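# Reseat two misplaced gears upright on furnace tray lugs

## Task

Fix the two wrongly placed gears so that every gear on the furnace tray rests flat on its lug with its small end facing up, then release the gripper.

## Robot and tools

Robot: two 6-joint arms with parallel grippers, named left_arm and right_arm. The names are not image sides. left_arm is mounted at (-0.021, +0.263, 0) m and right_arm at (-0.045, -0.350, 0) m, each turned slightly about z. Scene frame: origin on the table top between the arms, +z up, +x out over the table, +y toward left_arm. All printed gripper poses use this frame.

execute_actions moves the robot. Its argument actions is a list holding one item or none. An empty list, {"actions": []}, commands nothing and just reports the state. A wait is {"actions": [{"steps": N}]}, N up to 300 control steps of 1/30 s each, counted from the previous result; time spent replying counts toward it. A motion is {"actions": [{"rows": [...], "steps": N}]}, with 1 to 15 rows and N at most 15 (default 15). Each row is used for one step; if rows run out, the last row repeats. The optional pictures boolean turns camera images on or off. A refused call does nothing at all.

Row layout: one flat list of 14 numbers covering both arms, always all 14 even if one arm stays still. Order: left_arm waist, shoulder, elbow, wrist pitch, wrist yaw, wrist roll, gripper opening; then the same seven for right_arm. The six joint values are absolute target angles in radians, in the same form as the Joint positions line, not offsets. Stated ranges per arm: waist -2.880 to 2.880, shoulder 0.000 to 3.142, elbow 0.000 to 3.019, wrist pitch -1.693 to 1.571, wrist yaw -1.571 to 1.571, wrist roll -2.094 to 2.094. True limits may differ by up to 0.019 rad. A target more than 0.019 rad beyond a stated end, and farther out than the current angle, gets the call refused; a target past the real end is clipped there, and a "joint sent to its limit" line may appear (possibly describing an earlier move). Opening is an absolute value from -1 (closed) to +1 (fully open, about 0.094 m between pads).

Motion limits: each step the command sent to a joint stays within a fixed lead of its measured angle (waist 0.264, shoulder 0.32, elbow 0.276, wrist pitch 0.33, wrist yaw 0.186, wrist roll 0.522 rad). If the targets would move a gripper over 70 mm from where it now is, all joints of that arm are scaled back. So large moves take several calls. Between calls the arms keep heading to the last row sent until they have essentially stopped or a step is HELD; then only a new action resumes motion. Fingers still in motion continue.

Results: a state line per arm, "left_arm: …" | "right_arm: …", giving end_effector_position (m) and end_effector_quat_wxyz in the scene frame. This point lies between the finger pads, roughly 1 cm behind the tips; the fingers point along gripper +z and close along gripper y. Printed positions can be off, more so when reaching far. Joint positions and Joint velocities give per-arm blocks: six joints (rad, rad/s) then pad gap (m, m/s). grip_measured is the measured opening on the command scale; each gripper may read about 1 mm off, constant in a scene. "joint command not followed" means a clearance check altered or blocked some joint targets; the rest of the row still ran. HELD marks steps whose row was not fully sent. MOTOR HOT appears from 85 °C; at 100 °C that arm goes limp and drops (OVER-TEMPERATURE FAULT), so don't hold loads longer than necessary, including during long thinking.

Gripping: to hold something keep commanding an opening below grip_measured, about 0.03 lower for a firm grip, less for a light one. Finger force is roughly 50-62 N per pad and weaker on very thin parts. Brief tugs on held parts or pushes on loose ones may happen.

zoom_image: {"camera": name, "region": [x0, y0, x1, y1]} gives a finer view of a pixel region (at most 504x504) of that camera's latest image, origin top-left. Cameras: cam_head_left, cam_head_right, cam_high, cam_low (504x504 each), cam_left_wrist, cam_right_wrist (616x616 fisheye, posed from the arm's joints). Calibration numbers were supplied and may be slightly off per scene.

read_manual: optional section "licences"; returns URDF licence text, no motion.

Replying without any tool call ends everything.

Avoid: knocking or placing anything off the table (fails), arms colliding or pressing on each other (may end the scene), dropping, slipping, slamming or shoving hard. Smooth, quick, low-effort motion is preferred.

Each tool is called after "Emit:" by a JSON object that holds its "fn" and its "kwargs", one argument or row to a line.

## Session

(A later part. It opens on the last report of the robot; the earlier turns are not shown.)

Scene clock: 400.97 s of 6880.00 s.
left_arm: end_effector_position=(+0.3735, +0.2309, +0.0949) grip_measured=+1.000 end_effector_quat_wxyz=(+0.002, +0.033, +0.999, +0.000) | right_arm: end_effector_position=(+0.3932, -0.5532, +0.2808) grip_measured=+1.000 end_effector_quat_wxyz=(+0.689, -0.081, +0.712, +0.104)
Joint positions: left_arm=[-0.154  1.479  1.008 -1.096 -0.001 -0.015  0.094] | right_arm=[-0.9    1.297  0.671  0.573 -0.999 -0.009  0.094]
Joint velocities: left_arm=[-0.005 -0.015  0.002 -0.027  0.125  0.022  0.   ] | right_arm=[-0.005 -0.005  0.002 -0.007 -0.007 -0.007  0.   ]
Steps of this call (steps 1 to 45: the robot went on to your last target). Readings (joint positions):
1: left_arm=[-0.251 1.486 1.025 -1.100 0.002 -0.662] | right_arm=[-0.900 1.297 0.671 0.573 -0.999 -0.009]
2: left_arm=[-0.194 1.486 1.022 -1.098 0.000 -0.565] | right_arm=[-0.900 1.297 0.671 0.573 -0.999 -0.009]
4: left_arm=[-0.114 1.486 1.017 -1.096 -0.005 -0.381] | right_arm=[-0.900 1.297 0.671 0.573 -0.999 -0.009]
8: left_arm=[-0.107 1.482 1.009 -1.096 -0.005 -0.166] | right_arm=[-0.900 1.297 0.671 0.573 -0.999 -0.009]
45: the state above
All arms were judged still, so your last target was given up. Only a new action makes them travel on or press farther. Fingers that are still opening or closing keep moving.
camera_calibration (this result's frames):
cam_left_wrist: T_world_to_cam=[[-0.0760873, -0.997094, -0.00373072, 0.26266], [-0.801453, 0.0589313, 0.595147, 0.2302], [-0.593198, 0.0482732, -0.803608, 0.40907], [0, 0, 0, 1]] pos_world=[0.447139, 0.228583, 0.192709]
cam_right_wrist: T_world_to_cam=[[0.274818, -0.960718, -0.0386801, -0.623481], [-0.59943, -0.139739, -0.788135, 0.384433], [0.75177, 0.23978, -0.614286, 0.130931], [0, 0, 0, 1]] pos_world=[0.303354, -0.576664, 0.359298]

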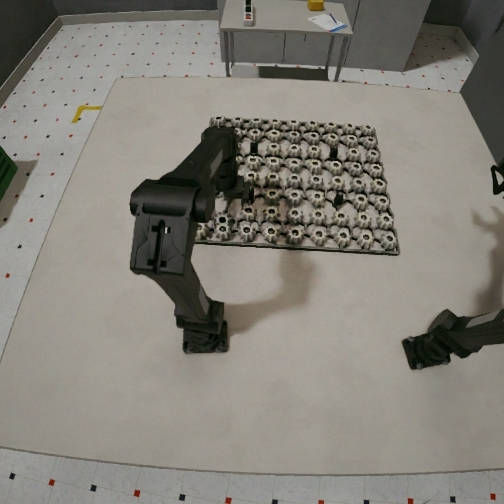

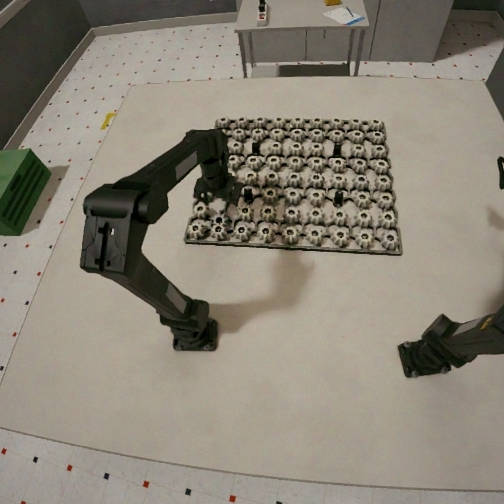

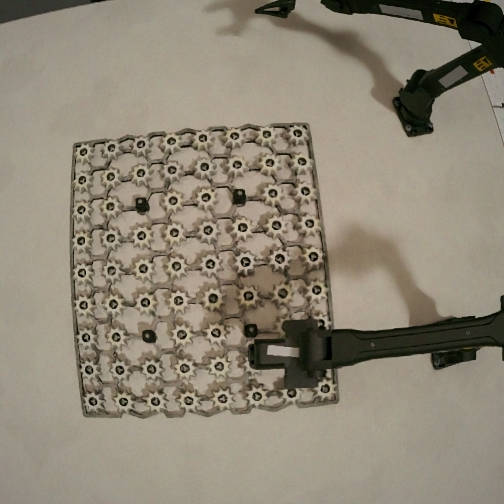

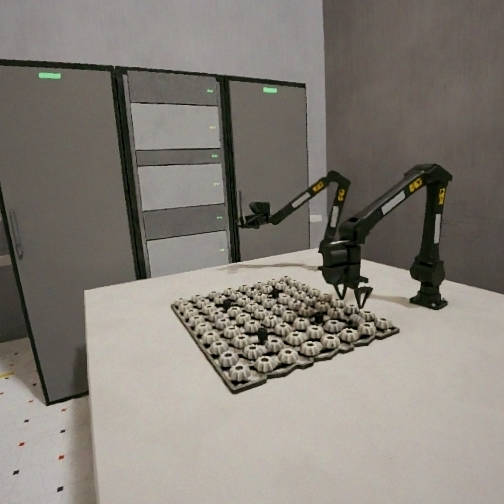

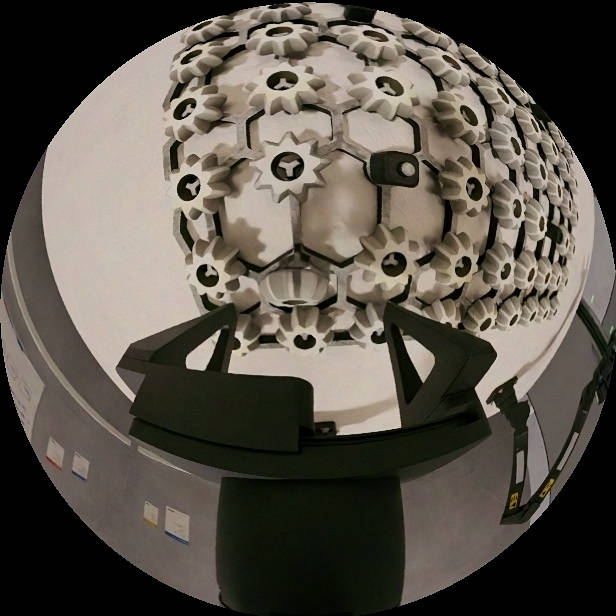

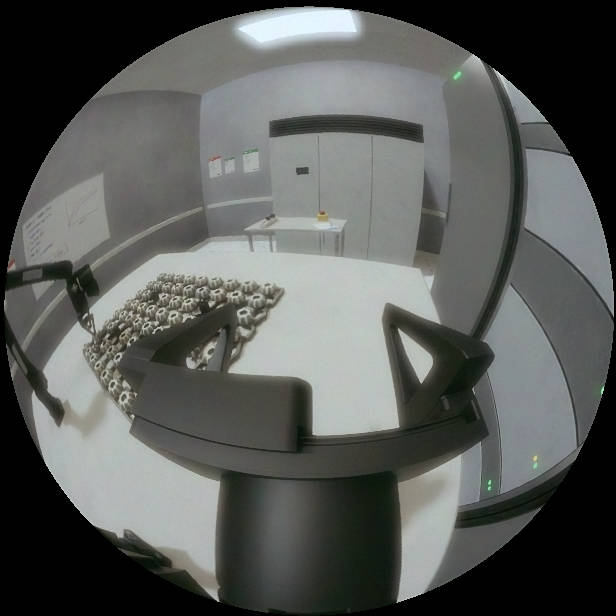

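Emit:
{"fn": "execute_actions", "kwargs": {
  "actions": [
    {"rows": [[-0.122,1.006,0.365,-0.206,0,0,0.5, -0.9,1.287,0.72,0.593,-1.0,0,1]]}
  ],
  "pictures": false
}}

Emit:
{"fn": "execute_actions", "kwargs": {
  "actions": [
    {"steps": 30}
  ],
  "pictures": false
}}

Emit:
{"fn": "execute_actions", "kwargs": {
  "actions": [
    {"rows": [[-0.122,1.13,0.40,-0.09,0,0,0.5, -0.9,1.287,0.72,0.593,-1.0,0,1],[-0.122,1.13,0.40,-0.09,0,0,0.5, -0.9,1.287,0.72,0.593,-1.0,0,1],[-0.122,1.13,0.40,-0.09,0,0,0.5, -0.9,1.287,0.72,0.593,-1.0,0,1],[-0.122,1.13,0.40,-0.09,0,0,0.5, -0.9,1.287,0.72,0.593,-1.0,0,1],[-0.122,1.13,0.40,-0.09,0,0,0.5, -0.9,1.287,0.72,0.593,-1.0,0,1],[-0.122,1.253,0.42,0.03,0,0,0.5, -0.9,1.287,0.72,0.593,-1.0,0,1]]}
  ],
  "pictures": false
}}

Emit:
{"fn": "execute_actions", "kwargs": {
  "actions": [
    {"steps": 25}
  ]
}}

Scene clock: 430.73 s of 6880.00 s.
left_arm: end_effector_position=(+0.3139, +0.2449, +0.0645) grip_measured=+0.502 end_effector_quat_wxyz=(+0.338, +0.018, +0.941, -0.011) | right_arm: end_effector_position=(+0.3932, -0.5532, +0.2808) grip_measured=+1.000 end_effector_quat_wxyz=(+0.689, -0.081, +0.712, +0.104)
Joint positions: left_arm=[-0.126  1.005  0.351 -0.227 -0.001 -0.014  0.071] | right_arm=[-0.9    1.297  0.671  0.573 -0.999 -0.009  0.094]
Joint velocities: left_arm=[-0.005  0.103 -0.002  0.032  0.022 -0.051 -0.001] | right_arm=[-0.005  0.005  0.017  0.007 -0.022 -0.022  0.   ]
Steps of this call (steps 1 to 90: nothing new was sent; then 26.27 s passed at rest; steps 91 to 105: all 15 steps of this action). Readings (joint positions):
91: left_arm=[-0.152 1.455 0.975 -1.029 -0.001 -0.015] | right_arm=[-0.900 1.297 0.671 0.573 -0.999 -0.009]
92: left_arm=[-0.149 1.399 0.896 -0.905 -0.001 -0.014] | right_arm=[-0.900 1.297 0.671 0.573 -0.999 -0.009]
94: left_arm=[-0.137 1.224 0.700 -0.684 -0.001 -0.014] | right_arm=[-0.900 1.297 0.671 0.573 -0.999 -0.009]
98: left_arm=[-0.126 0.934 0.389 -0.323 -0.001 -0.014] | right_arm=[-0.900 1.297 0.671 0.573 -0.999 -0.009]
105: the state above

Scene clock: 431.73 s of 6880.00 s.
left_arm: end_effector_position=(+0.3148, +0.2449, +0.0648) grip_measured=+0.502 end_effector_quat_wxyz=(+0.339, +0.018, +0.940, -0.011) | right_arm: end_effector_position=(+0.3932, -0.5532, +0.2808) grip_measured=+1.000 end_effector_quat_wxyz=(+0.689, -0.081, +0.712, +0.104)
Joint positions: left_arm=[-0.126  1.007  0.351 -0.222 -0.001 -0.014  0.071] | right_arm=[-0.9    1.297  0.671  0.573 -0.999 -0.009  0.094]
Joint velocities: left_arm=[-0.005 -0.005  0.002 -0.002 -0.037  0.007 -0.   ] | right_arm=[-0.015 -0.005  0.012  0.007 -0.037 -0.022  0.   ]
Steps of this call (steps 1 to 15: the robot went on to your last target; steps 16 to 30: nothing new was sent). Readings (joint positions):
1: left_arm=[-0.126 1.007 0.351 -0.226 -0.001 -0.014] | right_arm=[-0.900 1.297 0.671 0.573 -0.999 -0.009]
2: left_arm=[-0.126 1.007 0.351 -0.225 -0.001 -0.014] | right_arm=[-0.900 1.297 0.671 0.573 -0.999 -0.009]
4: left_arm=[-0.126 1.007 0.351 -0.222 -0.001 -0.014] | right_arm=[-0.900 1.297 0.671 0.573 -0.999 -0.009]
8: left_arm=[-0.126 1.007 0.351 -0.222 -0.001 -0.014] | right_arm=[-0.900 1.297 0.671 0.573 -0.999 -0.009]
30: the state above
All arms were judged still, so your last target was given up. Only a new action makes them travel on or press farther. Fingers that are still opening or closing keep moving.

Scene clock: 432.23 s of 6880.00 s.
left_arm: end_effector_position=(+0.3524, +0.2421, +0.0312) grip_measured=+0.502 end_effector_quat_wxyz=(+0.347, +0.020, +0.938, -0.013) | right_arm: end_effector_position=(+0.3932, -0.5532, +0.2808) grip_measured=+1.000 end_effector_quat_wxyz=(+0.689, -0.081, +0.712, +0.104)
Joint positions: left_arm=[-0.127  1.259  0.381  0.015  0.002 -0.013  0.071] | right_arm=[-0.9    1.297  0.671  0.573 -0.999 -0.009  0.094]
Joint velocities: left_arm=[-0.005 -0.015 -0.017  0.012  0.037  0.037 -0.   ] | right_arm=[-0.015 -0.005  0.007 -0.022 -0.037  0.007  0.   ]
Steps of this call (steps 1 to 15: all 15 steps of this action). Readings (joint positions):
1: left_arm=[-0.126 1.015 0.351 -0.201 -0.001 -0.014] | right_arm=[-0.900 1.297 0.671 0.573 -0.999 -0.009]
2: left_arm=[-0.126 1.037 0.352 -0.166 -0.001 -0.014] | right_arm=[-0.900 1.297 0.671 0.573 -0.999 -0.009]
4: left_arm=[-0.126 1.092 0.361 -0.121 -0.001 -0.014] | right_arm=[-0.900 1.297 0.671 0.573 -0.999 -0.009]
8: left_arm=[-0.126 1.202 0.370 -0.023 -0.001 -0.014] | right_arm=[-0.900 1.297 0.671 0.573 -0.999 -0.009]
15: the state above

Scene clock: 433.07 s of 6880.00 s.
left_arm: end_effector_position=(+0.3524, +0.2421, +0.0312) grip_measured=+0.502 end_effector_quat_wxyz=(+0.347, +0.020, +0.938, -0.013) | right_arm: end_effector_position=(+0.3932, -0.5532, +0.2808) grip_measured=+1.000 end_effector_quat_wxyz=(+0.689, -0.081, +0.712, +0.104)
Joint positions: left_arm=[-0.127  1.259  0.381  0.015  0.002 -0.013  0.071] | right_arm=[-0.9    1.297  0.671  0.573 -0.999 -0.009  0.094]
Joint velocities: left_arm=[-0.005 -0.005 -0.007 -0.007 -0.022  0.022 -0.001] | right_arm=[-0.005 -0.005 -0.007  0.007  0.037 -0.007  0.   ]
Steps of this call (steps 1 to 15: the robot went on to your last target; steps 16 to 25: nothing new was sent). Readings (joint positions):
1: left_arm=[-0.127 1.259 0.381 0.015 0.002 -0.013] | right_arm=[-0.900 1.297 0.671 0.573 -0.999 -0.009]
2: left_arm=[-0.127 1.259 0.381 0.015 0.002 -0.013] | right_arm=[-0.900 1.297 0.671 0.573 -0.999 -0.009]
4: left_arm=[-0.127 1.259 0.381 0.015 0.002 -0.013] | right_arm=[-0.900 1.297 0.671 0.573 -0.999 -0.009]
8: left_arm=[-0.127 1.259 0.381 0.015 0.002 -0.013] | right_arm=[-0.900 1.297 0.671 0.573 -0.999 -0.009]
25: the state above
All arms were judged still, so your last target was given up. Only a new action makes them travel on or press farther. Fingers that are still opening or closing keep moving.
camera_calibration (this result's frames):
cam_left_wrist: T_world_to_cam=[[-0.0521012, -0.998641, 0.00129495, 0.263695], [-0.996423, 0.051899, -0.0666878, 0.341595], [0.06653, -0.00476483, -0.997773, 0.131264], [0, 0, 0, 1]] pos_world=[0.345379, 0.246234, 0.15341]
cam_right_wrist: T_world_to_cam=[[0.274818, -0.960718, -0.0386801, -0.623481], [-0.59943, -0.139739, -0.788135, 0.384433], [0.75177, 0.23978, -0.614286, 0.130931], [0, 0, 0, 1]] pos_world=[0.303354, -0.576664, 0.359298]

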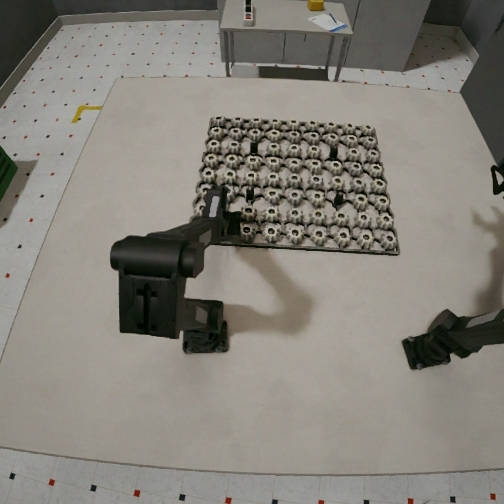

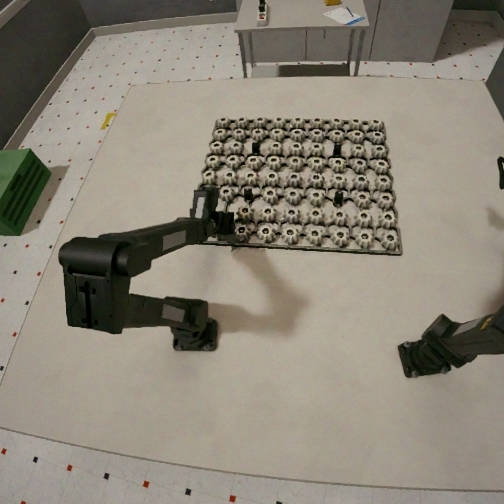

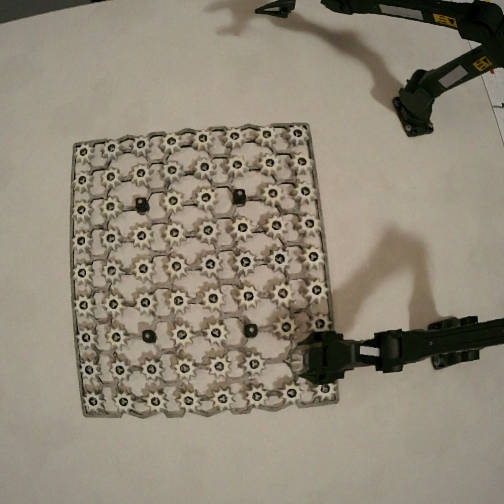

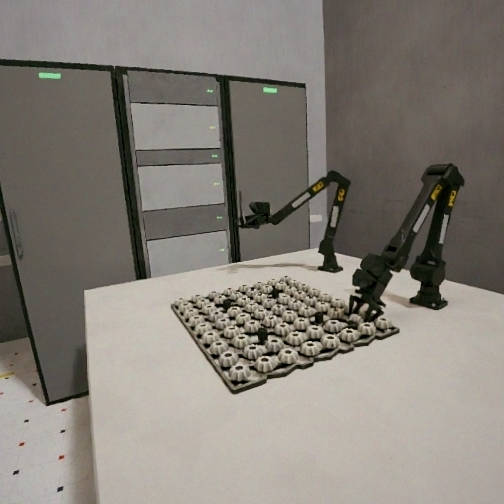

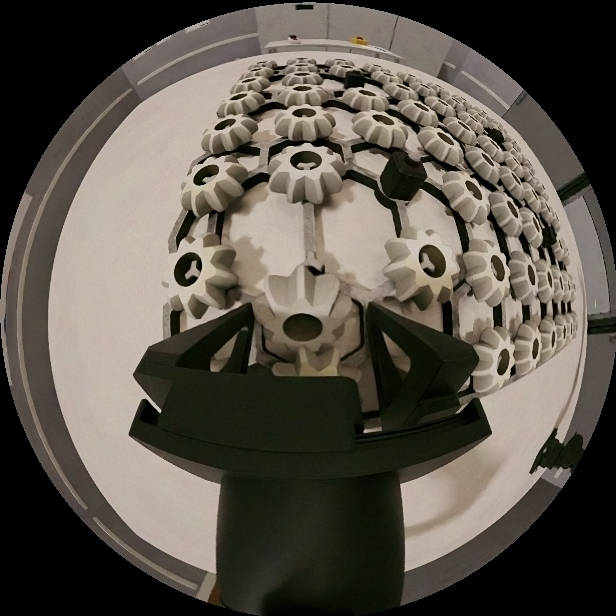

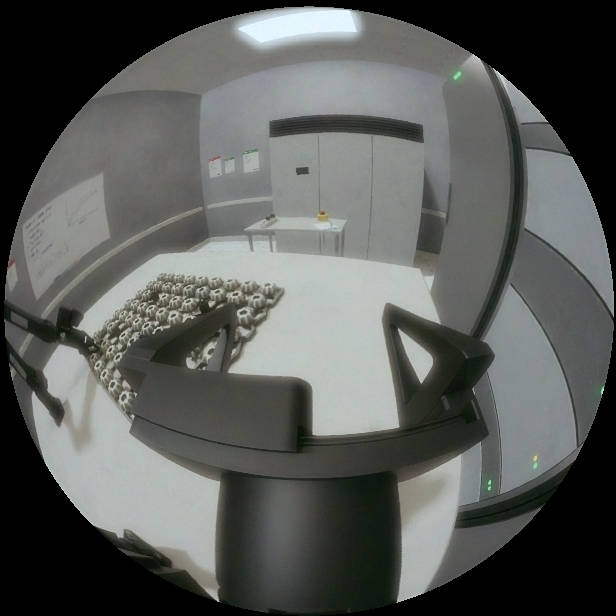

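Emit:
{"fn": "execute_actions", "kwargs": {
  "actions": [
    {"rows": [[-0.118,1.293,0.44,0.06,0,0,0.5, -0.9,1.287,0.72,0.593,-1.0,0,1],[-0.118,1.293,0.44,0.06,0,0,0.5, -0.9,1.287,0.72,0.593,-1.0,0,1],[-0.118,1.293,0.44,0.06,0,0,0.5, -0.9,1.287,0.72,0.593,-1.0,0,1],[-0.118,1.293,0.44,0.06,0,0,0.5, -0.9,1.287,0.72,0.593,-1.0,0,1],[-0.118,1.293,0.44,0.06,0,0,0.5, -0.9,1.287,0.72,0.593,-1.0,0,1],[-0.118,1.293,0.44,0.06,0,0,0.5, -0.9,1.287,0.72,0.593,-1.0,0,1],[-0.118,1.293,0.44,0.06,0,0,0.5, -0.9,1.287,0.72,0.593,-1.0,0,1],[-0.118,1.293,0.44,0.06,0,0,0.5, -0.9,1.287,0.72,0.593,-1.0,0,1],[-0.118,1.293,0.44,0.06,0,0,0.5, -0.9,1.287,0.72,0.593,-1.0,0,1],[-0.118,1.293,0.44,0.06,0,0,0.0, -0.9,1.287,0.72,0.593,-1.0,0,1]]}
  ],
  "pictures": false
}}

Emit:
{"fn": "execute_actions", "kwargs": {
  "actions": [
    {"steps": 15}
  ]
}}

Scene clock: 448.43 s of 6880.00 s.
left_arm: end_effector_position=(+0.3611, +0.2428, +0.0326) grip_measured=+0.199 end_effector_quat_wxyz=(+0.355, +0.019, +0.934, -0.011) | right_arm: end_effector_position=(+0.3932, -0.5532, +0.2808) grip_measured=+1.000 end_effector_quat_wxyz=(+0.689, -0.081, +0.712, +0.104)
Joint positions: left_arm=[-0.125  1.281  0.392  0.045 -0.    -0.012  0.056] | right_arm=[-0.9    1.297  0.671  0.573 -0.999 -0.009  0.094]
Joint velocities: left_arm=[-0.015  0.005  0.002  0.007 -0.007  0.007  0.001] | right_arm=[-0.005  0.005 -0.022 -0.007  0.022 -0.007  0.   ]
Steps of this call (steps 1 to 90: nothing new was sent; then 11.87 s passed at rest; steps 91 to 105: all 15 steps of this action). Readings (joint positions):
91: left_arm=[-0.127 1.260 0.381 0.020 0.002 -0.013] | right_arm=[-0.900 1.297 0.671 0.573 -0.999 -0.009]
92: left_arm=[-0.127 1.264 0.382 0.029 0.002 -0.013] | right_arm=[-0.900 1.297 0.671 0.573 -0.999 -0.009]
94: left_arm=[-0.127 1.273 0.387 0.039 0.002 -0.013] | right_arm=[-0.900 1.297 0.671 0.573 -0.999 -0.009]
98: left_arm=[-0.127 1.280 0.392 0.044 0.002 -0.013] | right_arm=[-0.900 1.297 0.671 0.573 -0.999 -0.009]
105: the state above

Scene clock: 448.93 s of 6880.00 s.
left_arm: end_effector_position=(+0.3611, +0.2428, +0.0326) grip_measured=+0.199 end_effector_quat_wxyz=(+0.355, +0.019, +0.934, -0.011) | right_arm: end_effector_position=(+0.3932, -0.5532, +0.2808) grip_measured=+1.000 end_effector_quat_wxyz=(+0.689, -0.081, +0.712, +0.104)
Joint positions: left_arm=[-0.125  1.281  0.392  0.045 -0.    -0.012  0.056] | right_arm=[-0.9    1.297  0.671  0.573 -0.999 -0.009  0.094]
Joint velocities: left_arm=[ 0.005 -0.005  0.002 -0.007 -0.081 -0.007 -0.001] | right_arm=[-0.005  0.005 -0.007 -0.012  0.081  0.022  0.   ]
Steps of this call (steps 1 to 15: the robot went on to your last target). Readings (joint positions):
1: left_arm=[-0.125 1.281 0.392 0.045 -0.000 -0.012] | right_arm=[-0.900 1.297 0.671 0.573 -0.999 -0.009]
2: left_arm=[-0.125 1.281 0.392 0.045 -0.000 -0.012] | right_arm=[-0.900 1.297 0.671 0.573 -0.999 -0.009]
4: left_arm=[-0.125 1.281 0.392 0.045 -0.000 -0.012] | right_arm=[-0.900 1.297 0.671 0.573 -0.999 -0.009]
8: left_arm=[-0.125 1.281 0.392 0.045 -0.000 -0.012] | right_arm=[-0.900 1.297 0.671 0.573 -0.999 -0.009]
15: the state above
All arms were judged still, so your last target was given up. Only a new action makes them travel on or press farther. Fingers that are still opening or closing keep moving.
camera_calibration (this result's frames):
cam_left_wrist: T_world_to_cam=[[-0.0490169, -0.998797, -0.00116987, 0.26387], [-0.99515, 0.0489379, -0.0853329, 0.351186], [0.0852875, -0.00301856, -0.996352, 0.124827], [0, 0, 0, 1]] pos_world=[0.351771, 0.246743, 0.154648]
cam_right_wrist: T_world_to_cam=[[0.274818, -0.960718, -0.0386801, -0.623481], [-0.59943, -0.139739, -0.788135, 0.384433], [0.75177, 0.23978, -0.614286, 0.130931], [0, 0, 0, 1]] pos_world=[0.303354, -0.576664, 0.359298]

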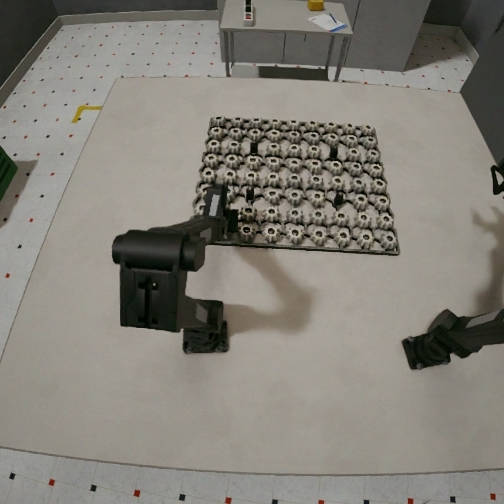

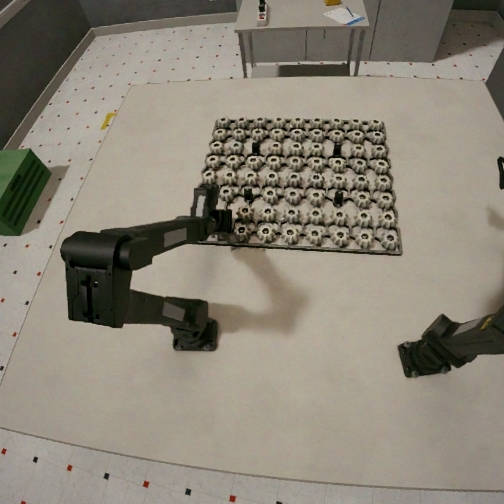

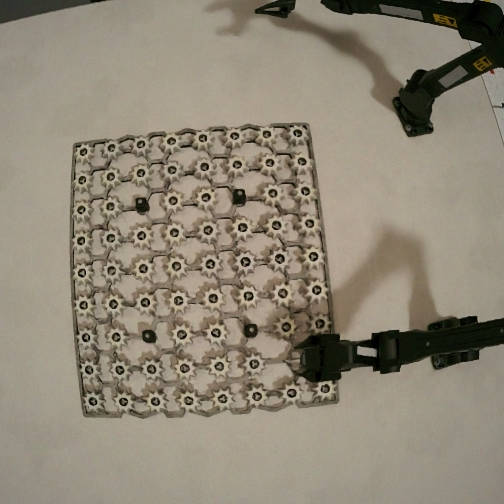

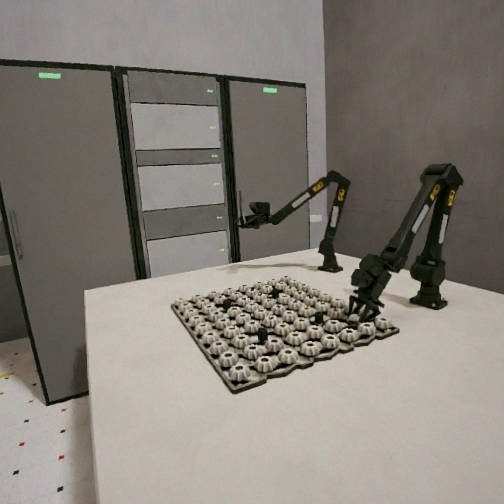

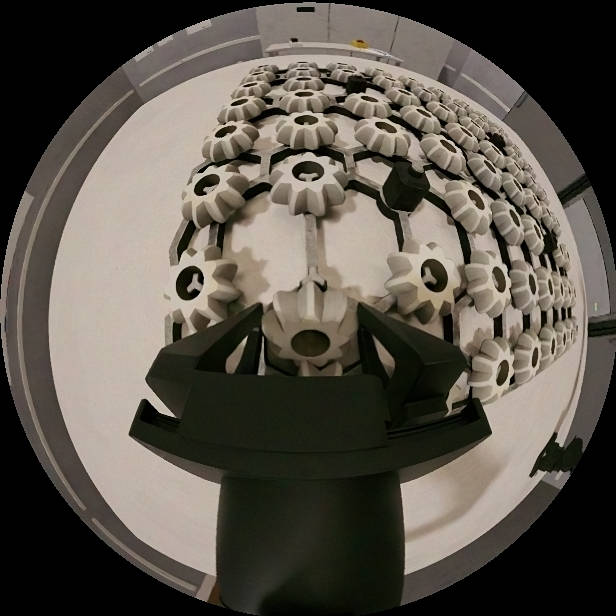

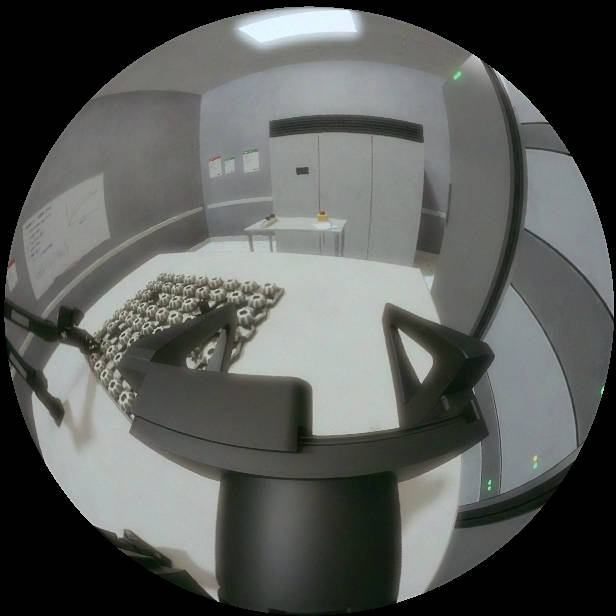

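Emit:
{"fn": "execute_actions", "kwargs": {
  "actions": [
    {"rows": [[-0.125,1.0,0.45,-0.2,0,0,0.16, -0.9,1.287,0.72,0.593,-1.0,0,1],[-0.125,1.0,0.45,-0.2,0,0,0.16, -0.9,1.287,0.72,0.593,-1.0,0,1],[-0.125,1.0,0.45,-0.2,0,0,0.16, -0.9,1.287,0.72,0.593,-1.0,0,1],[-0.125,1.0,0.45,-0.2,0,0,0.16, -0.9,1.287,0.72,0.593,-1.0,0,1],[-0.125,1.0,0.45,-0.2,0,0,0.16, -0.9,1.287,0.72,0.593,-1.0,0,1],[-0.125,1.0,0.45,-0.2,0,0,0.16, -0.9,1.287,0.72,0.593,-1.0,0,1],[-0.125,1.0,0.45,-0.2,0,0,0.16, -0.9,1.287,0.72,0.593,-1.0,0,1],[-0.132,1.1,1.1,-0.9,0,0.78,0.16, -0.9,1.287,0.72,0.593,-1.0,0,1]]}
  ],
  "pictures": false
}}

Emit:
{"fn": "execute_actions", "kwargs": {
  "actions": [
    {"steps": 15}
  ],
  "pictures": false
}}

Emit:
{"fn": "execute_actions", "kwargs": {
  "actions": [
    {"rows": [[-0.132,1.475,1.012,-1.09,0,0.78,0.16, -0.9,1.287,0.72,0.593,-1.0,0,1]]}
  ],
  "pictures": false
}}

Emit:
{"fn": "execute_actions", "kwargs": {
  "actions": [
    {"steps": 25}
  ]
}}

Scene clock: 467.13 s of 6880.00 s.
left_arm: end_effector_position=(+0.3511, +0.2433, +0.1393) grip_measured=+0.199 end_effector_quat_wxyz=(+0.198, +0.275, +0.940, +0.047) | right_arm: end_effector_position=(+0.3932, -0.5532, +0.2808) grip_measured=+1.000 end_effector_quat_wxyz=(+0.689, -0.081, +0.712, +0.104)
Joint positions: left_arm=[-0.125  1.121  0.756 -0.797  0.     0.518  0.056] | right_arm=[-0.9    1.297  0.671  0.573 -0.999 -0.009  0.094]
Joint velocities: left_arm=[-0.005  0.083  0.769 -0.642  0.022  0.769 -0.001] | right_arm=[ 0.005 -0.015  0.007  0.002 -0.037  0.022  0.   ]
Steps of this call (steps 1 to 90: nothing new was sent; then 14.70 s passed at rest; steps 91 to 105: all 15 steps of this action). Readings (joint positions):
91: left_arm=[-0.125 1.265 0.397 0.010 -0.000 -0.012] | right_arm=[-0.900 1.297 0.671 0.573 -0.999 -0.009]
92: left_arm=[-0.125 1.227 0.401 -0.057 -0.000 -0.012] | right_arm=[-0.900 1.297 0.671 0.573 -0.999 -0.009]
94: left_arm=[-0.125 1.117 0.401 -0.146 0.000 -0.011] | right_arm=[-0.900 1.297 0.671 0.573 -0.999 -0.009]
98: left_arm=[-0.125 0.983 0.425 -0.248 0.000 0.060] | right_arm=[-0.900 1.297 0.671 0.573 -0.999 -0.009]
105: the state above

Scene clock: 467.63 s of 6880.00 s.
left_arm: end_effector_position=(+0.4120, +0.2401, +0.2600) grip_measured=+0.199 end_effector_quat_wxyz=(+0.270, +0.370, +0.884, +0.097) | right_arm: end_effector_position=(+0.3932, -0.5532, +0.2808) grip_measured=+1.000 end_effector_quat_wxyz=(+0.689, -0.081, +0.712, +0.104)
Joint positions: left_arm=[-0.125  1.121  1.028 -0.894  0.     0.74   0.056] | right_arm=[-0.9    1.297  0.671  0.573 -0.999 -0.009  0.094]
Joint velocities: left_arm=[-0.005 -0.005  0.134 -0.012  0.022  0.154 -0.   ] | right_arm=[-0.005  0.015 -0.002 -0.002 -0.007  0.037  0.   ]
Steps of this call (steps 1 to 15: the robot went on to your last target). Readings (joint positions):
1: left_arm=[-0.125 1.122 0.782 -0.816 0.000 0.542] | right_arm=[-0.900 1.297 0.671 0.573 -0.999 -0.009]
2: left_arm=[-0.125 1.122 0.806 -0.831 0.000 0.564] | right_arm=[-0.900 1.297 0.671 0.573 -0.999 -0.009]
4: left_arm=[-0.125 1.122 0.851 -0.853 0.000 0.600] | right_arm=[-0.900 1.297 0.671 0.573 -0.999 -0.009]
8: left_arm=[-0.125 1.122 0.931 -0.880 0.000 0.663] | right_arm=[-0.900 1.297 0.671 0.573 -0.999 -0.009]
15: the state above

Scene clock: 468.13 s of 6880.00 s.
left_arm: end_effector_position=(+0.3617, +0.2427, +0.0626) grip_measured=+0.199 end_effector_quat_wxyz=(-0.036, +0.396, +0.917, -0.013) | right_arm: end_effector_position=(+0.3932, -0.5532, +0.2808) grip_measured=+1.000 end_effector_quat_wxyz=(+0.689, -0.081, +0.712, +0.104)
Joint positions: left_arm=[-0.125  1.543  0.982 -1.087  0.     0.763  0.056] | right_arm=[-0.9    1.297  0.671  0.573 -0.999 -0.009  0.094]
Joint velocities: left_arm=[-0.005 -0.132  0.002 -0.046  0.007  0.007 -0.   ] | right_arm=[-0.015 -0.024 -0.002 -0.002 -0.066  0.007  0.   ]
Steps of this call (steps 1 to 15: all 15 steps of this action). Readings (joint positions):
1: left_arm=[-0.125 1.130 1.030 -0.908 0.000 0.742] | right_arm=[-0.900 1.297 0.671 0.573 -0.999 -0.009]
2: left_arm=[-0.125 1.144 1.034 -0.933 0.000 0.743] | right_arm=[-0.900 1.297 0.671 0.573 -0.999 -0.009]
4: left_arm=[-0.125 1.206 1.034 -0.981 0.000 0.744] | right_arm=[-0.900 1.297 0.671 0.573 -0.999 -0.009]
8: left_arm=[-0.125 1.399 1.031 -1.052 0.000 0.752] | right_arm=[-0.900 1.297 0.671 0.573 -0.999 -0.009]
15: the state above

Scene clock: 468.97 s of 6880.00 s.
left_arm: end_effector_position=(+0.3645, +0.2426, +0.0801) grip_measured=+0.199 end_effector_quat_wxyz=(-0.014, +0.398, +0.917, -0.005) | right_arm: end_effector_position=(+0.3932, -0.5532, +0.2808) grip_measured=+1.000 end_effector_quat_wxyz=(+0.689, -0.081, +0.712, +0.104)
Joint positions: left_arm=[-0.125  1.495  0.982 -1.087  0.     0.766  0.056] | right_arm=[-0.9    1.297  0.671  0.573 -0.999 -0.009  0.094]
Joint velocities: left_arm=[-0.005 -0.015  0.002  0.002  0.037  0.007 -0.   ] | right_arm=[-0.005 -0.015  0.002 -0.007  0.007 -0.007  0.   ]
Steps of this call (steps 1 to 25: the robot went on to your last target). Readings (joint positions):
1: left_arm=[-0.125 1.537 0.982 -1.087 0.000 0.763] | right_arm=[-0.900 1.297 0.671 0.573 -0.999 -0.009]
2: left_arm=[-0.125 1.529 0.982 -1.087 0.000 0.764] | right_arm=[-0.900 1.297 0.671 0.573 -0.999 -0.009]
4: left_arm=[-0.125 1.513 0.982 -1.087 0.000 0.764] | right_arm=[-0.900 1.297 0.671 0.573 -0.999 -0.009]
8: left_arm=[-0.125 1.496 0.982 -1.087 0.000 0.765] | right_arm=[-0.900 1.297 0.671 0.573 -0.999 -0.009]
25: the state above
camera_calibration (this result's frames):
cam_left_wrist: T_world_to_cam=[[-0.736407, -0.676311, 0.0175827, 0.434707], [-0.525404, 0.588077, 0.614912, 0.000613141], [-0.426211, 0.443587, -0.7884, 0.233277], [0, 0, 0, 1]] pos_world=[0.419869, 0.190158, 0.175896]
cam_right_wrist: T_world_to_cam=[[0.274818, -0.960718, -0.0386801, -0.623481], [-0.59943, -0.139739, -0.788135, 0.384433], [0.75177, 0.23978, -0.614286, 0.130931], [0, 0, 0, 1]] pos_world=[0.303354, -0.576664, 0.359298]

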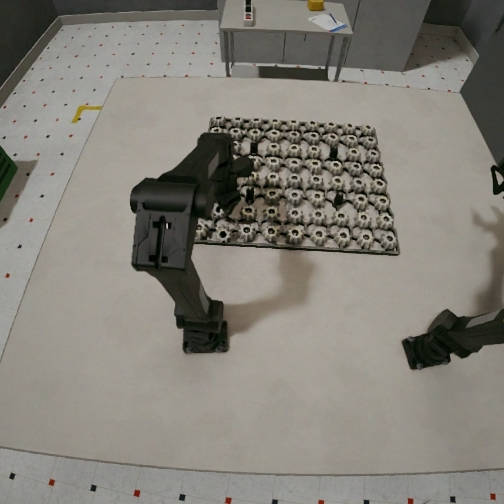

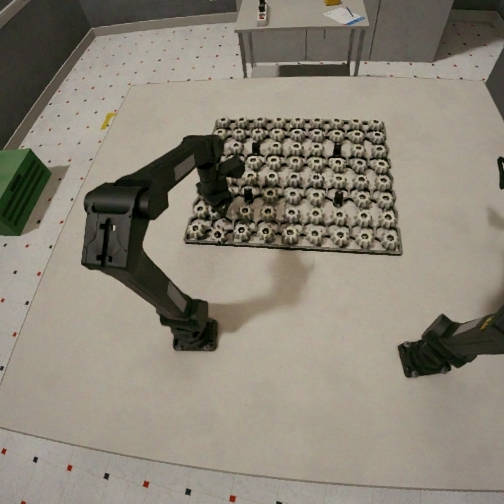

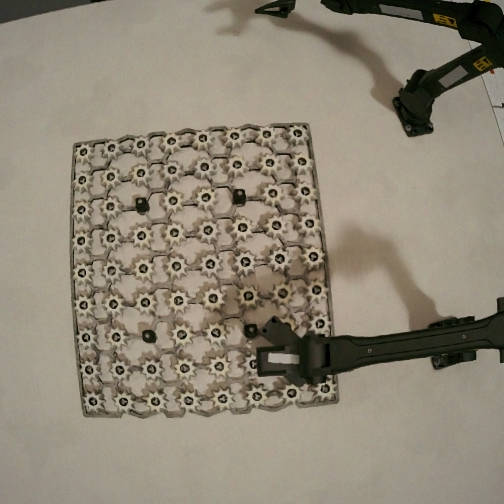

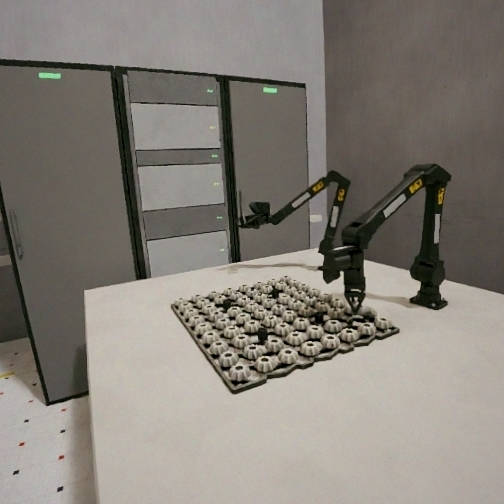

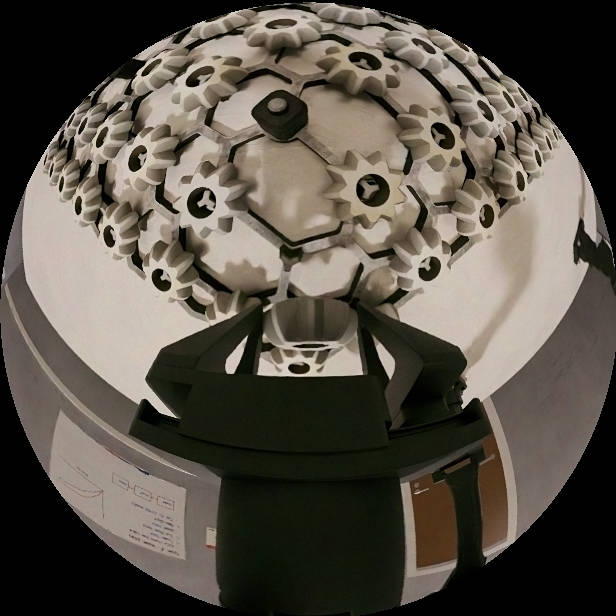

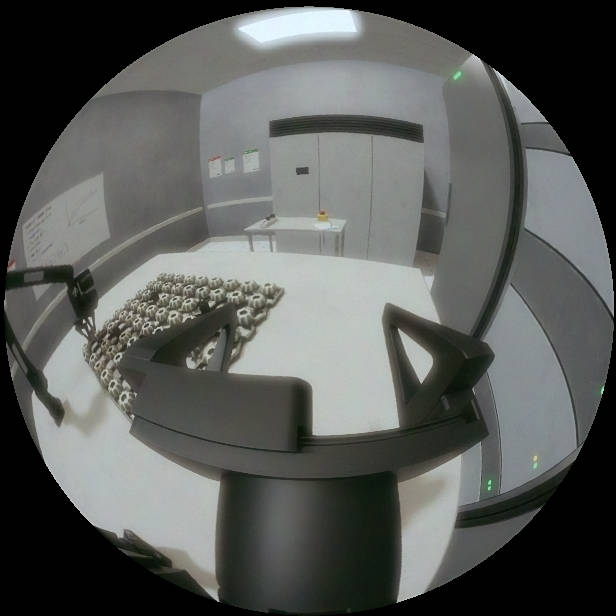

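Emit:
{"fn": "execute_actions", "kwargs": {
  "actions": [
    {"rows": [[0.35,1.475,1.03,-1.09,0,0.78,0.16, -0.9,1.287,0.72,0.593,-1.0,0,1]]}
  ],
  "pictures": false
}}

Emit:
{"fn": "execute_actions", "kwargs": {
  "actions": [
    {"rows": [[0.35,1.51,0.96,-1.0,0,0.78,0.16, -0.9,1.287,0.72,0.593,-1.0,0,1],[0.35,1.51,0.96,-1.0,0,0.78,0.16, -0.9,1.287,0.72,0.593,-1.0,0,1],[0.35,1.51,0.96,-1.0,0,0.78,0.16, -0.9,1.287,0.72,0.593,-1.0,0,1],[0.35,1.51,0.96,-1.0,0,0.78,0.16, -0.9,1.287,0.72,0.593,-1.0,0,1],[0.35,1.535,0.94,-0.96,0,0.78,0.16, -0.9,1.287,0.72,0.593,-1.0,0,1],[0.35,1.535,0.94,-0.96,0,0.78,0.16, -0.9,1.287,0.72,0.593,-1.0,0,1],[0.35,1.535,0.94,-0.96,0,0.78,0.16, -0.9,1.287,0.72,0.593,-1.0,0,1],[0.35,1.535,0.94,-0.96,0,0.78,0.16, -0.9,1.287,0.72,0.593,-1.0,0,1],[0.35,1.556,0.925,-0.92,0,0.78,0.16, -0.9,1.287,0.72,0.593,-1.0,0,1],[0.35,1.556,0.925,-0.92,0,0.78,0.16, -0.9,1.287,0.72,0.593,-1.0,0,1],[0.35,1.556,0.925,-0.92,0,0.78,0.16, -0.9,1.287,0.72,0.593,-1.0,0,1],[0.35,1.556,0.925,-0.92,0,0.78,0.16, -0.9,1.287,0.72,0.593,-1.0,0,1],[0.35,1.58,0.91,-0.885,0,0.78,0.16, -0.9,1.287,0.72,0.593,-1.0,0,1]]}
  ],
  "pictures": false
}}

Emit:
{"fn": "execute_actions", "kwargs": {
  "actions": [
    {"steps": 25}
  ]
}}

Scene clock: 499.07 s of 6880.00 s.
left_arm: end_effector_position=(+0.3220, +0.4406, +0.0801) grip_measured=+0.200 end_effector_quat_wxyz=(-0.014, +0.145, +0.989, -0.005) | right_arm: end_effector_position=(+0.3932, -0.5532, +0.2808) grip_measured=+1.000 end_effector_quat_wxyz=(+0.689, -0.081, +0.712, +0.104)
Joint positions: left_arm=[ 0.402  1.495  0.982 -1.087 -0.008  0.766  0.056] | right_arm=[-0.9    1.297  0.671  0.573 -0.999 -0.009  0.094]
Joint velocities: left_arm=[-0.23  -0.024  0.002 -0.017  0.051 -0.081  0.   ] | right_arm=[-0.015 -0.005 -0.007 -0.007  0.007 -0.081  0.   ]
Steps of this call (steps 1 to 15: the robot went on to your last target; steps 16 to 90: nothing new was sent; then 26.60 s passed at rest; steps 91 to 105: all 15 steps of this action). Readings (joint positions):
91: left_arm=[-0.115 1.495 0.982 -1.087 0.006 0.766] | right_arm=[-0.900 1.297 0.671 0.573 -0.999 -0.009]
92: left_arm=[-0.093 1.495 0.982 -1.087 0.013 0.766] | right_arm=[-0.900 1.297 0.671 0.573 -0.999 -0.009]
94: left_arm=[-0.012 1.495 0.982 -1.087 0.013 0.766] | right_arm=[-0.900 1.297 0.671 0.573 -0.999 -0.009]
98: left_arm=[0.206 1.495 0.982 -1.087 0.008 0.766] | right_arm=[-0.900 1.297 0.671 0.573 -0.999 -0.009]
105: the state above

Scene clock: 499.57 s of 6880.00 s.
left_arm: end_effector_position=(+0.3391, +0.4235, +0.0313) grip_measured=+0.200 end_effector_quat_wxyz=(+0.005, +0.172, +0.985, +0.003) | right_arm: end_effector_position=(+0.3932, -0.5532, +0.2808) grip_measured=+1.000 end_effector_quat_wxyz=(+0.689, -0.081, +0.712, +0.104)
Joint positions: left_arm=[ 0.347  1.568  0.914 -0.906  0.     0.766  0.056] | right_arm=[-0.9    1.297  0.671  0.573 -0.999 -0.009  0.094]
Joint velocities: left_arm=[-0.015  0.2   -0.085  0.203 -0.095 -0.095 -0.   ] | right_arm=[-0.005 -0.015 -0.002 -0.017  0.022  0.037  0.   ]
Steps of this call (steps 1 to 15: all 15 steps of this action). Readings (joint positions):
1: left_arm=[0.393 1.495 0.978 -1.074 -0.006 0.766] | right_arm=[-0.900 1.297 0.671 0.573 -0.999 -0.009]
2: left_arm=[0.382 1.495 0.973 -1.051 -0.004 0.766] | right_arm=[-0.900 1.297 0.671 0.573 -0.999 -0.009]
4: left_arm=[0.361 1.500 0.966 -1.021 -0.001 0.766] | right_arm=[-0.900 1.297 0.671 0.573 -0.999 -0.009]
8: left_arm=[0.347 1.520 0.947 -0.975 0.000 0.766] | right_arm=[-0.900 1.297 0.671 0.573 -0.999 -0.009]
15: the state above

Scene clock: 500.40 s of 6880.00 s.
left_arm: end_effector_position=(+0.3389, +0.4233, +0.0272) grip_measured=+0.200 end_effector_quat_wxyz=(+0.003, +0.172, +0.985, +0.002) | right_arm: end_effector_position=(+0.3932, -0.5532, +0.2808) grip_measured=+1.000 end_effector_quat_wxyz=(+0.689, -0.081, +0.712, +0.104)
Joint positions: left_arm=[ 0.347  1.577  0.912 -0.899  0.001  0.766  0.056] | right_arm=[-0.9    1.297  0.671  0.573 -0.999 -0.009  0.094]
Joint velocities: left_arm=[-0.005  0.005 -0.002 -0.002 -0.007  0.022  0.001] | right_arm=[-0.005 -0.015  0.012 -0.012  0.022  0.007  0.   ]
Steps of this call (steps 1 to 15: the robot went on to your last target; steps 16 to 25: nothing new was sent). Readings (joint positions):
1: left_arm=[0.347 1.574 0.912 -0.901 0.000 0.766] | right_arm=[-0.900 1.297 0.671 0.573 -0.999 -0.009]
2: left_arm=[0.347 1.577 0.912 -0.899 0.001 0.766] | right_arm=[-0.900 1.297 0.671 0.573 -0.999 -0.009]
4: left_arm=[0.347 1.577 0.912 -0.899 0.001 0.766] | right_arm=[-0.900 1.297 0.671 0.573 -0.999 -0.009]
8: left_arm=[0.347 1.577 0.912 -0.899 0.001 0.766] | right_arm=[-0.900 1.297 0.671 0.573 -0.999 -0.009]
25: the state above
All arms were judged still, so your last target was given up. Only a new action makes them travel on or press farther. Fingers that are still opening or closing keep moving.
camera_calibration (this result's frames):
cam_left_wrist: T_world_to_cam=[[-0.349026, -0.937089, -0.00671834, 0.518777], [-0.75498, 0.276937, 0.594399, 0.123478], [-0.555145, 0.212533, -0.804142, 0.242408], [0, 0, 0, 1]] pos_world=[0.408862, 0.400425, 0.12502]
cam_right_wrist: T_world_to_cam=[[0.274818, -0.960718, -0.0386801, -0.623481], [-0.59943, -0.139739, -0.788135, 0.384433], [0.75177, 0.23978, -0.614286, 0.130931], [0, 0, 0, 1]] pos_world=[0.303354, -0.576664, 0.359298]

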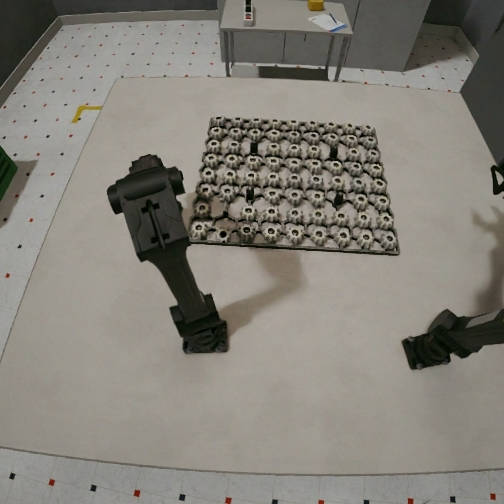

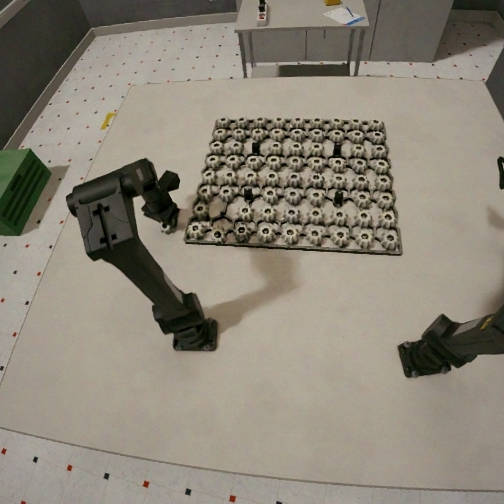

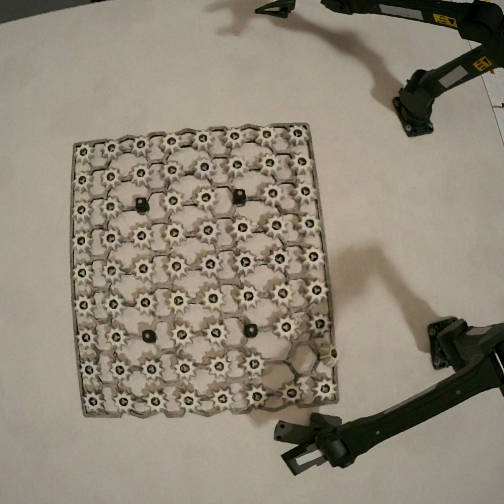

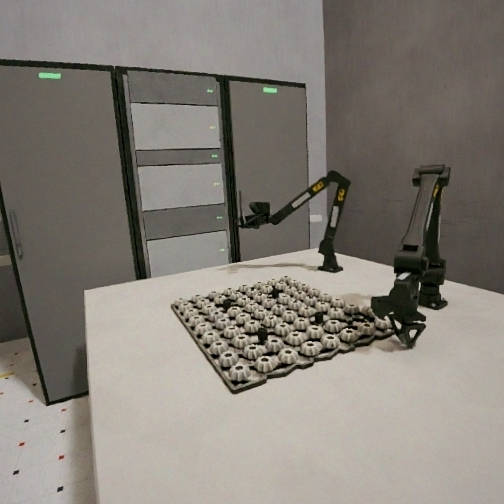

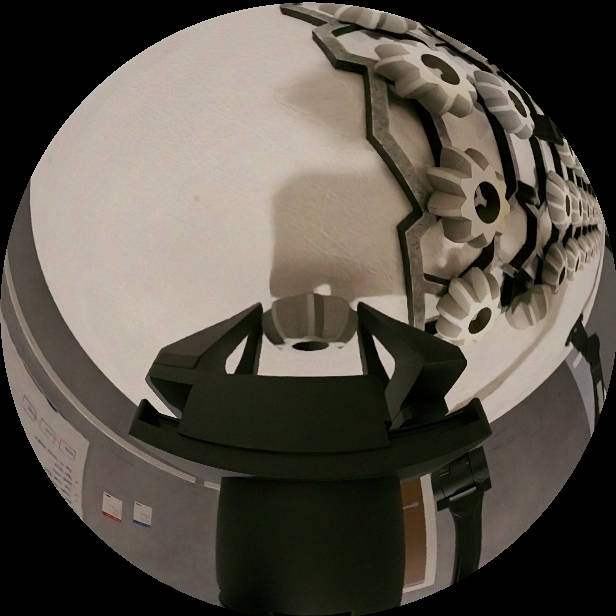

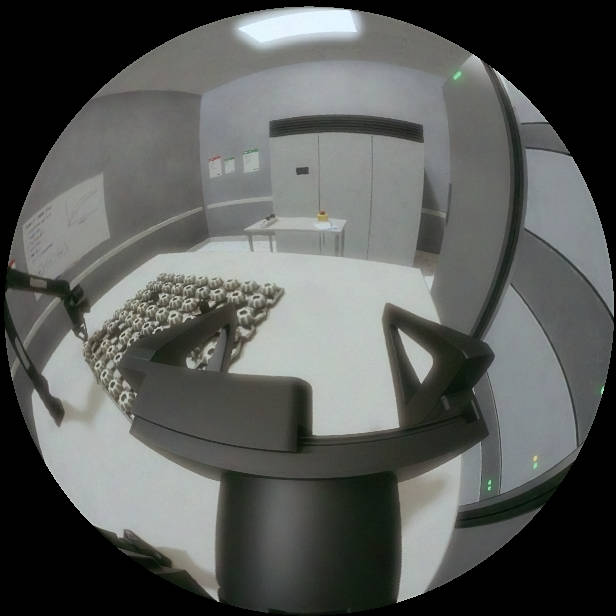

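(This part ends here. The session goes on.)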